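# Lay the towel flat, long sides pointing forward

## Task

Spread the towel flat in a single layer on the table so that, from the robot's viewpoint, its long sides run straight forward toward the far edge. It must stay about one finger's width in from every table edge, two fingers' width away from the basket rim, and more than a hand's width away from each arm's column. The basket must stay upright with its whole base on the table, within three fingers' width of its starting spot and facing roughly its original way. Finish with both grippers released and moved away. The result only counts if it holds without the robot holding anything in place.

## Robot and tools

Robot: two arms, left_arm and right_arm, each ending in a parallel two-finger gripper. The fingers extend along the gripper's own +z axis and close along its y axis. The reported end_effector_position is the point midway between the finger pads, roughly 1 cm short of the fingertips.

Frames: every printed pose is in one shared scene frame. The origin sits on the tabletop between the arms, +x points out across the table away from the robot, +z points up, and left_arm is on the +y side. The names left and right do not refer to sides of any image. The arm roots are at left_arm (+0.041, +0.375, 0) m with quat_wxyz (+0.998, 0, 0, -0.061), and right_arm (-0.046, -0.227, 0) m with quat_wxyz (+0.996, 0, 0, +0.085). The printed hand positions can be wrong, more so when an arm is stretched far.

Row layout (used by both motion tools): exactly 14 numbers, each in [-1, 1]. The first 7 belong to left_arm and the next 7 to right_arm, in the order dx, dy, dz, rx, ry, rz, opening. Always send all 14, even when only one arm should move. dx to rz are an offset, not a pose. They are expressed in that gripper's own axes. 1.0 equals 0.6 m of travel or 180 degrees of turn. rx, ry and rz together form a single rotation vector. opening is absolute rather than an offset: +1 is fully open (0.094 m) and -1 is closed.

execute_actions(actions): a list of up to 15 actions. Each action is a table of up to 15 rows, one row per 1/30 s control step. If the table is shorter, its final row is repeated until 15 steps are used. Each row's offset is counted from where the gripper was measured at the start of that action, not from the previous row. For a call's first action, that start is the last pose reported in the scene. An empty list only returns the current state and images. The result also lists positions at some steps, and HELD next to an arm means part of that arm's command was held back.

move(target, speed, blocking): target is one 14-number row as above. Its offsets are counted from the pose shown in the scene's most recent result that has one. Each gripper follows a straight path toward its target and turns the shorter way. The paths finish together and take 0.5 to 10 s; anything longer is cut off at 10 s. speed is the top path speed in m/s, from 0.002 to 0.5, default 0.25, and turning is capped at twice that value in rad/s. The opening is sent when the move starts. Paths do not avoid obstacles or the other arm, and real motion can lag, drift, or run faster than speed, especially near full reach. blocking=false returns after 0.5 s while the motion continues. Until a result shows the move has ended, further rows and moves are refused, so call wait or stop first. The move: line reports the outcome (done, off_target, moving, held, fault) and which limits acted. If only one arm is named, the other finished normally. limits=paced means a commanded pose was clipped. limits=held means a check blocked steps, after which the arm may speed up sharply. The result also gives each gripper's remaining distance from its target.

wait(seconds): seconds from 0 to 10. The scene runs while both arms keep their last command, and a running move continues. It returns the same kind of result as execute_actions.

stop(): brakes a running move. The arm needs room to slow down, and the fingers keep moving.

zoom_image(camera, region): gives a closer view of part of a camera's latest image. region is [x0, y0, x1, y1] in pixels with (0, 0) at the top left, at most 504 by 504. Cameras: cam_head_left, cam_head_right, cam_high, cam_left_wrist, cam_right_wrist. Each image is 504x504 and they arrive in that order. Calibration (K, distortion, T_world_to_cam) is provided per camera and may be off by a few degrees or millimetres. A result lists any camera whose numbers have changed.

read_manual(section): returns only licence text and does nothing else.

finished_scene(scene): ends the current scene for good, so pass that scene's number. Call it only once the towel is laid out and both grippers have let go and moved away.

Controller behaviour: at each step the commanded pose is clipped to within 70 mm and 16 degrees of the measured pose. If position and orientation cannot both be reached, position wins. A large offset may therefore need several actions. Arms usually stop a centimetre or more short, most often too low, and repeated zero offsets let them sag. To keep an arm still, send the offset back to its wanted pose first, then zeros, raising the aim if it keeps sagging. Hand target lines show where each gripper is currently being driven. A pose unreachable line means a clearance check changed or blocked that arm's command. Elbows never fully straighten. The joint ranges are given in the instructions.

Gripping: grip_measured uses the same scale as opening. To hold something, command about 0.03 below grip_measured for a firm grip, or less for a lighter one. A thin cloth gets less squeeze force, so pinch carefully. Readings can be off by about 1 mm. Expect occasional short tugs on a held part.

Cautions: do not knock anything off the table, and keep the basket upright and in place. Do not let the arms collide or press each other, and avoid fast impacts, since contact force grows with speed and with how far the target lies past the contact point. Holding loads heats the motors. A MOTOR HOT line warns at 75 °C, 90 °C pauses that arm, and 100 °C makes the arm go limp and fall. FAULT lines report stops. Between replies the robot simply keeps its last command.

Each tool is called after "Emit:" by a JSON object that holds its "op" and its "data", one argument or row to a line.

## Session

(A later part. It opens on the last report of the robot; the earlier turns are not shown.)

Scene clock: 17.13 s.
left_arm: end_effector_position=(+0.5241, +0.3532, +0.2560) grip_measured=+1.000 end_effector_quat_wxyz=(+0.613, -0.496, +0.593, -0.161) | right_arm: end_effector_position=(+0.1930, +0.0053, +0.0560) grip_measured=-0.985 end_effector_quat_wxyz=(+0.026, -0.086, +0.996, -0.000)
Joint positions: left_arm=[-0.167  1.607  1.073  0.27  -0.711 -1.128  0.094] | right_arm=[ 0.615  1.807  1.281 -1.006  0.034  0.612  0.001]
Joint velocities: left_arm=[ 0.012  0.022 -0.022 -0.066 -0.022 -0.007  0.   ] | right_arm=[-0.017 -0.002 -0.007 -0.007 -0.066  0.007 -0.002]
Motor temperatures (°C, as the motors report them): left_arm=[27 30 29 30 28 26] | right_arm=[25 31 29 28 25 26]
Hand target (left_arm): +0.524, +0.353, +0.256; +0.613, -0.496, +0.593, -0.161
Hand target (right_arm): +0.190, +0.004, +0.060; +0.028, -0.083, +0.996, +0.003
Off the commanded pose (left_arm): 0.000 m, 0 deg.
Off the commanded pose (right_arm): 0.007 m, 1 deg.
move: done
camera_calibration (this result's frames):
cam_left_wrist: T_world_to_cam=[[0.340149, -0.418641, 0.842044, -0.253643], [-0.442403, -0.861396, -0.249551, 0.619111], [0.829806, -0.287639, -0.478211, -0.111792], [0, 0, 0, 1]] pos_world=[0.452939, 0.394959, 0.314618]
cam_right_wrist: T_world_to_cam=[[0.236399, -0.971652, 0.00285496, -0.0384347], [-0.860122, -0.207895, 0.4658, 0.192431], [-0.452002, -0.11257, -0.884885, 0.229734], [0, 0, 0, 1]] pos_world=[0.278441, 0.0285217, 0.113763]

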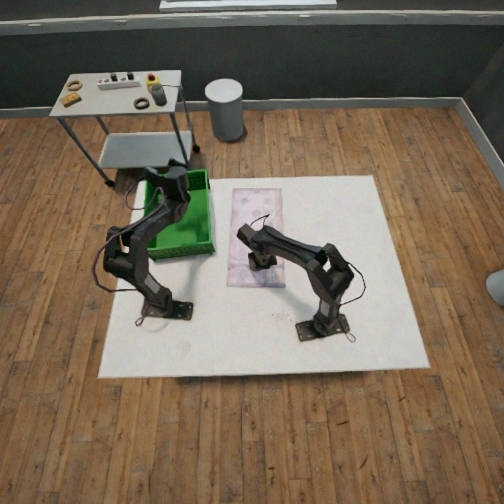

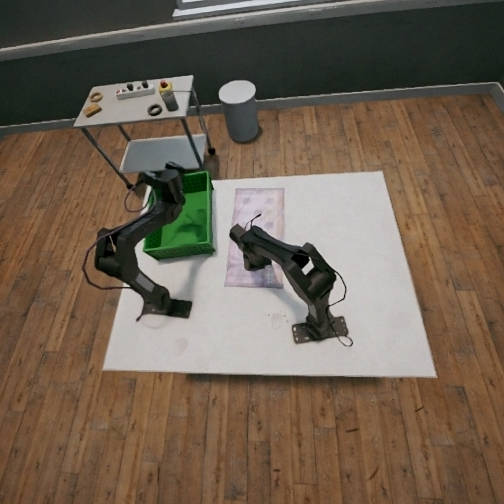

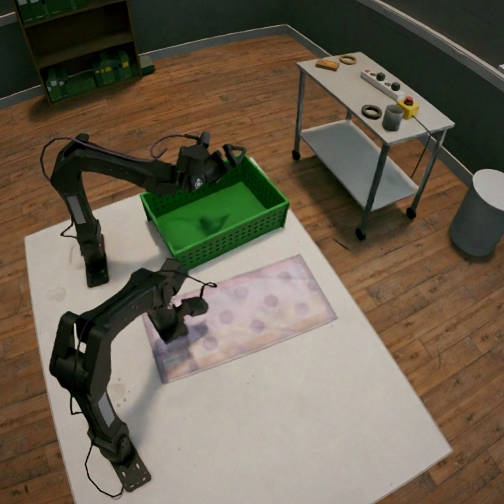

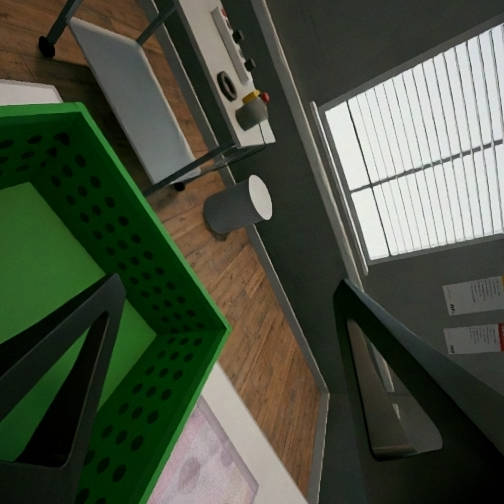

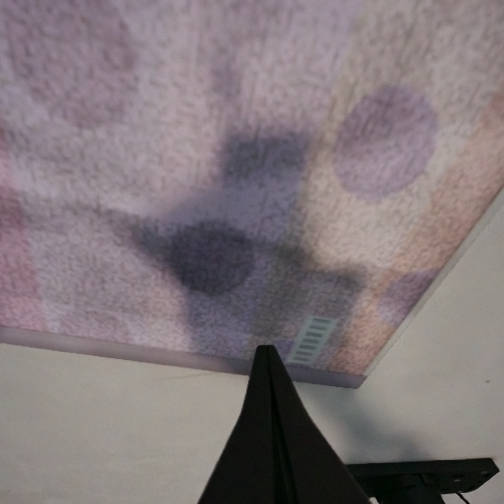

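Emit:
{"op": "move", "data": {
  "target": [0,0,0,0,0,0,1,-0.1,-0.02,0.085,0,0,0,-1],
  "speed": 0.06
}}

Emit:
{"op": "move", "data": {
  "target": [0,0,0,0,0,0,1,0.01,-0.07,0.02,0,0,0,-1],
  "speed": 0.04
}}

Emit:
{"op": "move", "data": {
  "target": [0,0,0,0,0,0,1,0,0,-0.12,0,0,0,-1],
  "speed": 0.1
}}

Emit:
{"op": "move", "data": {
  "target": [0,0,0,0,0,0,1,0.1,-0.45,-0.1,0,0,0,-1]
}}

Scene clock: 18.87 s.
left_arm: end_effector_position=(+0.5241, +0.3532, +0.2560) grip_measured=+1.000 end_effector_quat_wxyz=(+0.613, -0.496, +0.593, -0.161) | right_arm: end_effector_position=(+0.2421, -0.0009, +0.0168) grip_measured=-0.985 end_effector_quat_wxyz=(+0.013, -0.090, +0.996, -0.006)
Joint positions: left_arm=[-0.167  1.607  1.073  0.27  -0.711 -1.128  0.094] | right_arm=[ 0.504  1.995  1.372 -0.933  0.025  0.495  0.001]
Joint velocities: left_arm=[-0.007  0.012 -0.017  0.007 -0.066  0.037  0.   ] | right_arm=[-0.007 -0.002  0.002 -0.007  0.007  0.007 -0.001]
Motor temperatures (°C, as the motors report them): left_arm=[27 30 29 30 28 26] | right_arm=[25 31 29 28 25 26]
Hand target (left_arm): +0.524, +0.353, +0.256; +0.613, -0.496, +0.593, -0.161
Hand target (right_arm): +0.257, +0.002, +0.008; +0.027, -0.086, +0.996, -0.002
Off the commanded pose (left_arm): 0.000 m, 0 deg.
Off the commanded pose (right_arm): 0.018 m, 2 deg.
move: off_target (right_arm)
camera_calibration (this result's frames):
cam_left_wrist: T_world_to_cam=[[0.340149, -0.418641, 0.842044, -0.253643], [-0.442403, -0.861396, -0.249551, 0.619111], [0.829806, -0.287639, -0.478211, -0.111792], [0, 0, 0, 1]] pos_world=[0.452939, 0.394959, 0.314618]
cam_right_wrist: T_world_to_cam=[[0.242271, -0.970149, 0.010774, -0.0575546], [-0.847372, -0.206176, 0.489339, 0.248065], [-0.472511, -0.127682, -0.872027, 0.221299], [0, 0, 0, 1]] pos_world=[0.328713, 0.0235644, 0.0722102]

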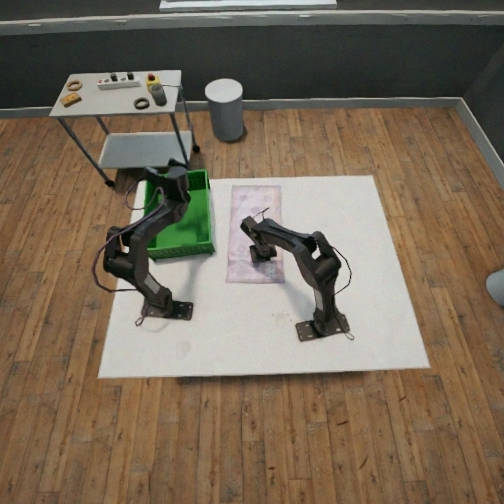

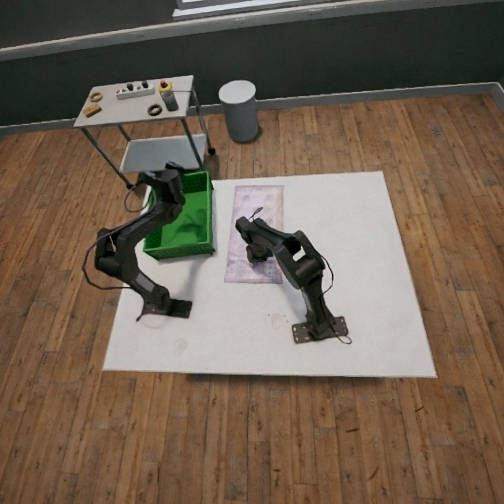

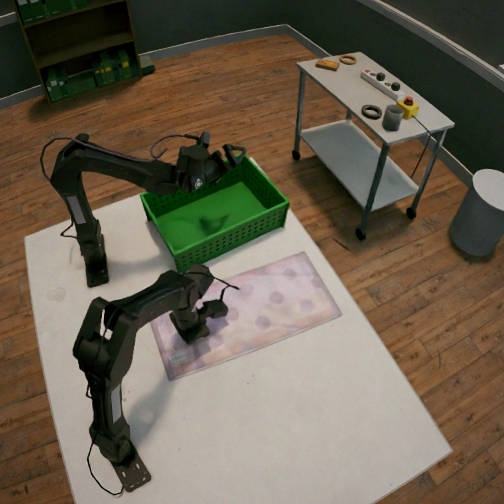

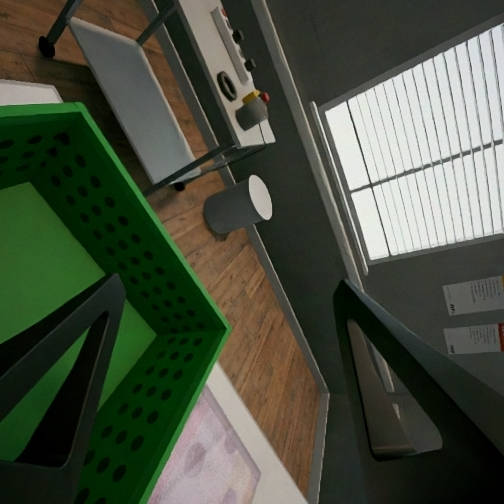

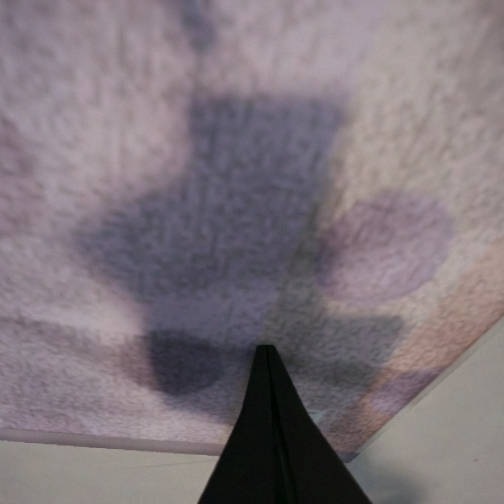

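Scene clock: 20.23 s.
left_arm: end_effector_position=(+0.5241, +0.3532, +0.2560) grip_measured=+1.000 end_effector_quat_wxyz=(+0.613, -0.496, +0.593, -0.161) | right_arm: end_effector_position=(+0.2476, -0.0294, +0.0168) grip_measured=-0.985 end_effector_quat_wxyz=(+0.023, -0.094, +0.995, +0.011)
Joint positions: left_arm=[-0.167  1.607  1.073  0.27  -0.711 -1.128  0.094] | right_arm=[ 0.42   1.921  1.266 -0.864  0.004  0.402  0.001]
Joint velocities: left_arm=[ 0.002  0.002 -0.007  0.022 -0.007  0.051  0.   ] | right_arm=[-0.007  0.002  0.002 -0.066  0.081  0.007 -0.001]
Motor temperatures (°C, as the motors report them): left_arm=[27 30 29 31 28 26] | right_arm=[25 31 29 28 25 26]
Hand target (left_arm): +0.524, +0.353, +0.256; +0.613, -0.496, +0.593, -0.161
Hand target (right_arm): +0.244, -0.044, +0.007; +0.014, -0.090, +0.996, -0.007
Off the commanded pose (left_arm): 0.000 m, 0 deg.
Off the commanded pose (right_arm): 0.019 m, 2 deg.
move: off_target (right_arm)
camera_calibration (this result's frames):
cam_left_wrist: T_world_to_cam=[[0.340149, -0.418641, 0.842044, -0.253643], [-0.442403, -0.861396, -0.249551, 0.619111], [0.829806, -0.287639, -0.478211, -0.111792], [0, 0, 0, 1]] pos_world=[0.452939, 0.394959, 0.314618]
cam_right_wrist: T_world_to_cam=[[0.252582, -0.967392, -0.0188225, -0.0884723], [-0.853449, -0.231913, 0.466735, 0.247979], [-0.455881, -0.101825, -0.884197, 0.217089], [0, 0, 0, 1]] pos_world=[0.332951, -0.00597265, 0.0745434]

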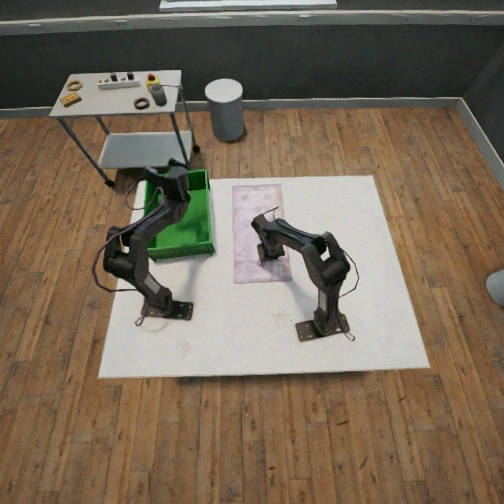

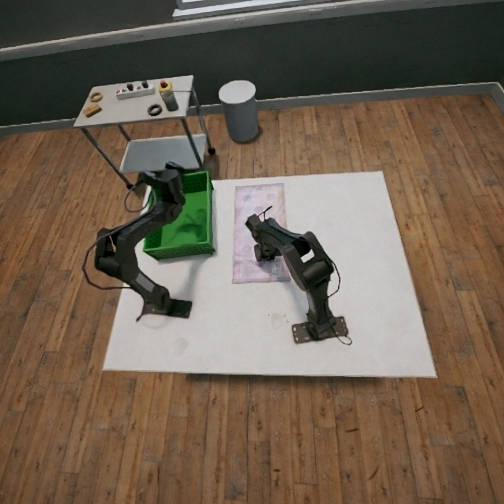

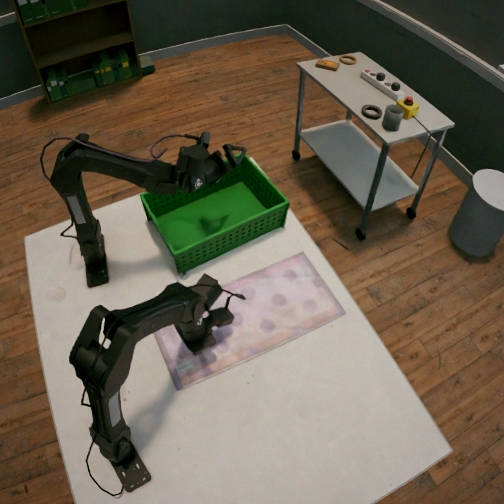

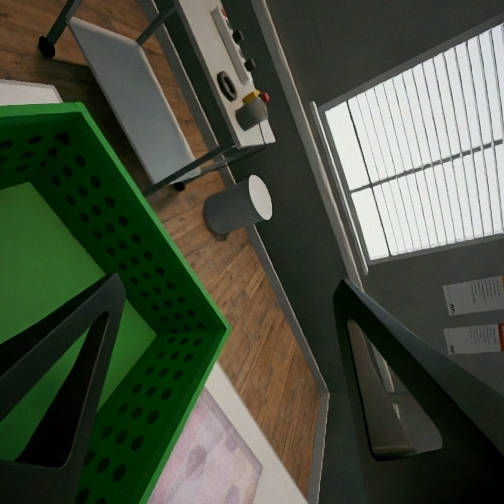

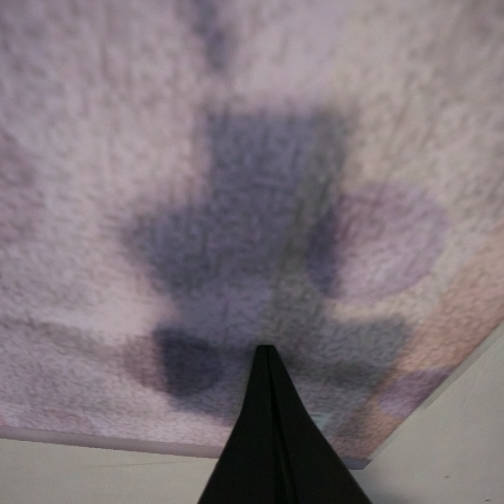

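Scene clock: 21.53 s.
left_arm: end_effector_position=(+0.5241, +0.3532, +0.2560) grip_measured=+1.000 end_effector_quat_wxyz=(+0.613, -0.496, +0.593, -0.161) | right_arm: end_effector_position=(+0.2401, -0.0340, +0.0773) grip_measured=-0.985 end_effector_quat_wxyz=(+0.008, -0.095, +0.995, +0.003)
Joint positions: left_arm=[-0.167  1.607  1.073  0.27  -0.711 -1.128  0.094] | right_arm=[ 0.42   1.852  1.426 -1.128  0.002  0.402  0.001]
Joint velocities: left_arm=[-0.017  0.002  0.002 -0.022  0.037 -0.051  0.   ] | right_arm=[-0.017  0.012 -0.012 -0.022 -0.022  0.051  0.001]
Motor temperatures (°C, as the motors report them): left_arm=[27 30 29 31 28 26] | right_arm=[25 31 29 28 25 26]
Hand target (left_arm): +0.524, +0.353, +0.256; +0.613, -0.496, +0.593, -0.161
Hand target (right_arm): +0.245, -0.030, +0.089; +0.024, -0.094, +0.995, +0.011
Off the commanded pose (left_arm): 0.000 m, 0 deg.
Off the commanded pose (right_arm): 0.012 m, 2 deg.
move: off_target (right_arm)
camera_calibration (this result's frames):
cam_left_wrist: T_world_to_cam=[[0.340149, -0.418641, 0.842044, -0.253643], [-0.442403, -0.861396, -0.249551, 0.619111], [0.829806, -0.287639, -0.478211, -0.111792], [0, 0, 0, 1]] pos_world=[0.452939, 0.394959, 0.314618]
cam_right_wrist: T_world_to_cam=[[0.252232, -0.967621, -0.00942685, -0.0905262], [-0.83936, -0.223625, 0.495446, 0.207048], [-0.481512, -0.117055, -0.868588, 0.271166], [0, 0, 0, 1]] pos_world=[0.327191, -0.00955275, 0.132097]

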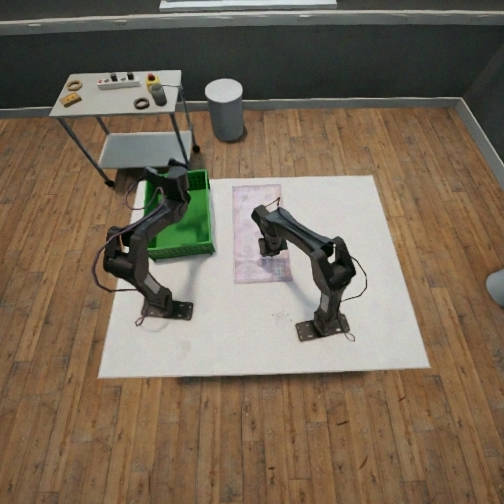

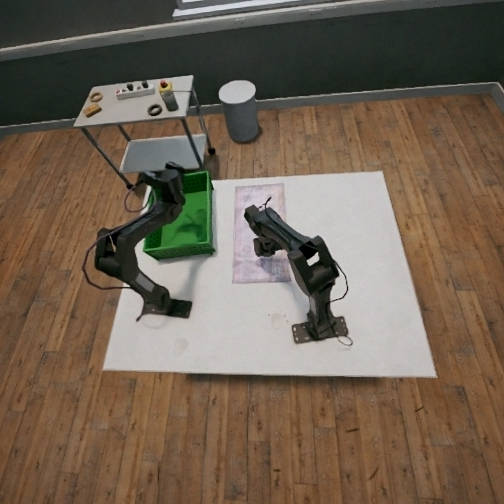

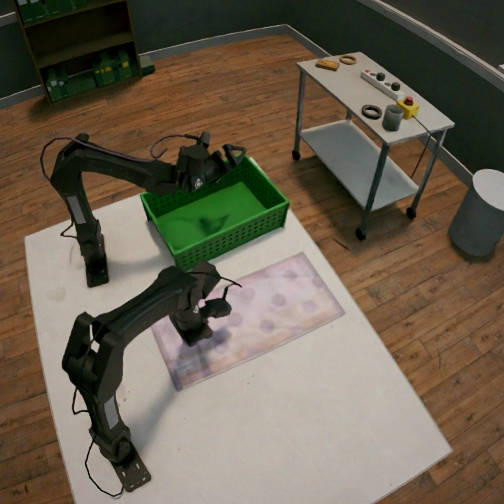

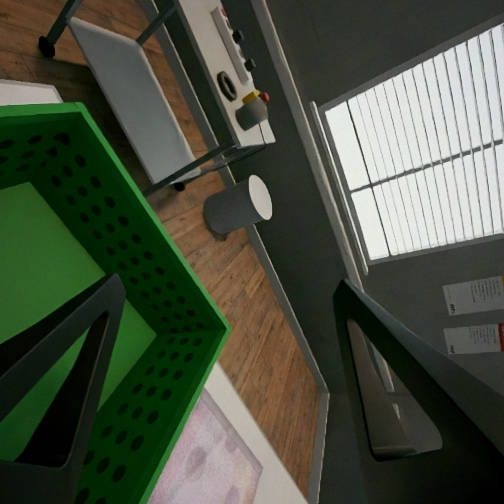

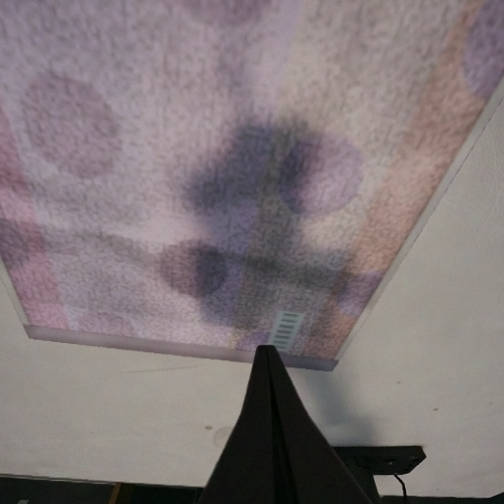

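Scene clock: 23.33 s.
left_arm: end_effector_position=(+0.5241, +0.3532, +0.2560) grip_measured=+1.000 end_effector_quat_wxyz=(+0.613, -0.496, +0.593, -0.161) | right_arm: end_effector_position=(+0.2288, -0.3149, +0.1365) grip_measured=-0.985 end_effector_quat_wxyz=(+0.005, -0.091, +0.996, -0.011)
Joint positions: left_arm=[-0.167  1.607  1.073  0.27  -0.711 -1.128  0.094] | right_arm=[-0.474  1.617  1.387 -1.323  0.017 -0.486  0.001]
Joint velocities: left_arm=[ 0.007  0.007  0.007  0.007 -0.022  0.051  0.   ] | right_arm=[-0.002 -0.012 -0.007 -0.081 -0.037 -0.007  0.   ]
Motor temperatures (°C, as the motors report them): left_arm=[27 30 29 31 28 26] | right_arm=[25 31 29 28 25 26]
Hand target (left_arm): +0.524, +0.353, +0.256; +0.613, -0.496, +0.593, -0.161
Hand target (right_arm): +0.233, -0.315, +0.142; +0.013, -0.094, +0.995, -0.009
Off the commanded pose (left_arm): 0.000 m, 0 deg.
Off the commanded pose (right_arm): 0.005 m, 2 deg.
move: done
camera_calibration (this result's frames):
cam_left_wrist: T_world_to_cam=[[0.340149, -0.418641, 0.842044, -0.253643], [-0.442403, -0.861396, -0.249551, 0.619111], [0.829806, -0.287639, -0.478211, -0.111792], [0, 0, 0, 1]] pos_world=[0.452939, 0.394959, 0.314618]
cam_right_wrist: T_world_to_cam=[[0.245264, -0.969288, 0.0180488, -0.361661], [-0.839158, -0.20294, 0.504608, 0.110611], [-0.485448, -0.138908, -0.86316, 0.277511], [0, 0, 0, 1]] pos_world=[0.31624, -0.289558, 0.190249]

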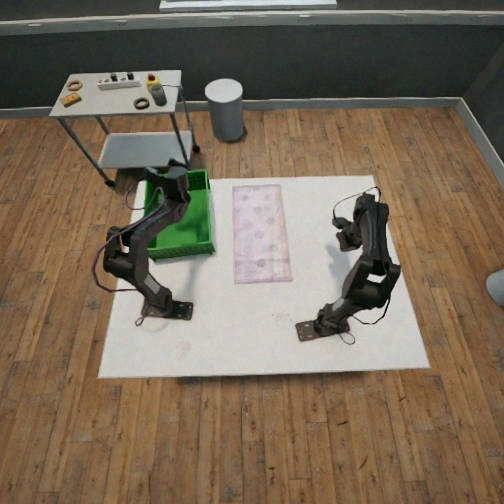

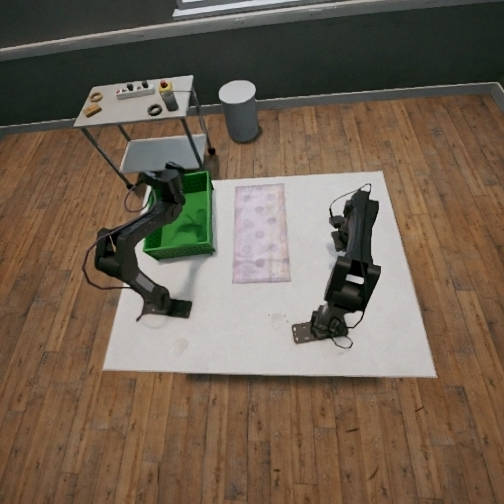

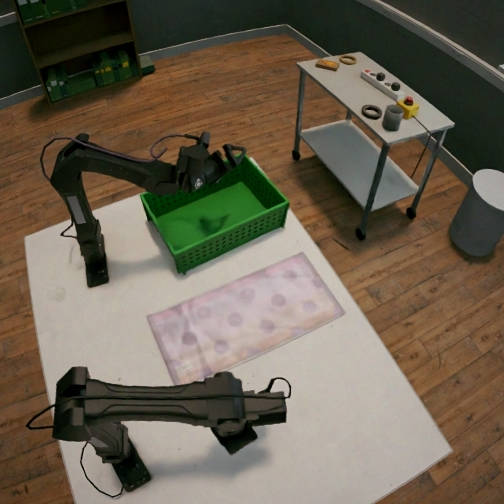

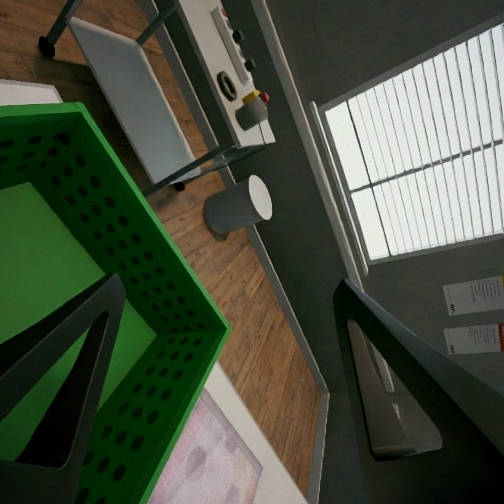

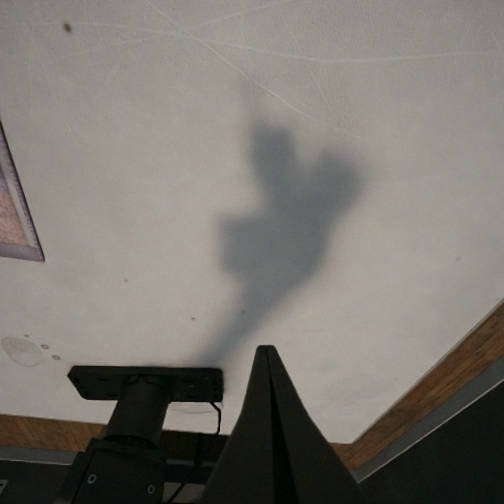

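There may be a crease near the near end; checking.

Emit:
{"op": "zoom_image", "data": {
  "camera": "cam_high",
  "region": [130,260,270,400]
}}

Region (130, 260, 270, 400) of cam_high's 504x504 image, scaled by 3.600, with more detail than that image has.

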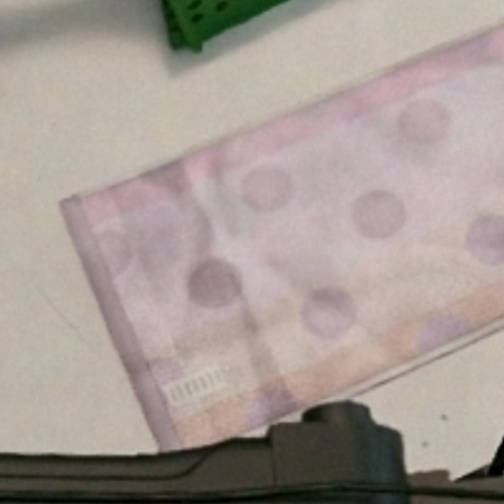

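Emit:
{"op": "finished_scene", "data": {
  "scene": 2
}}

The scene is finished: the task was done.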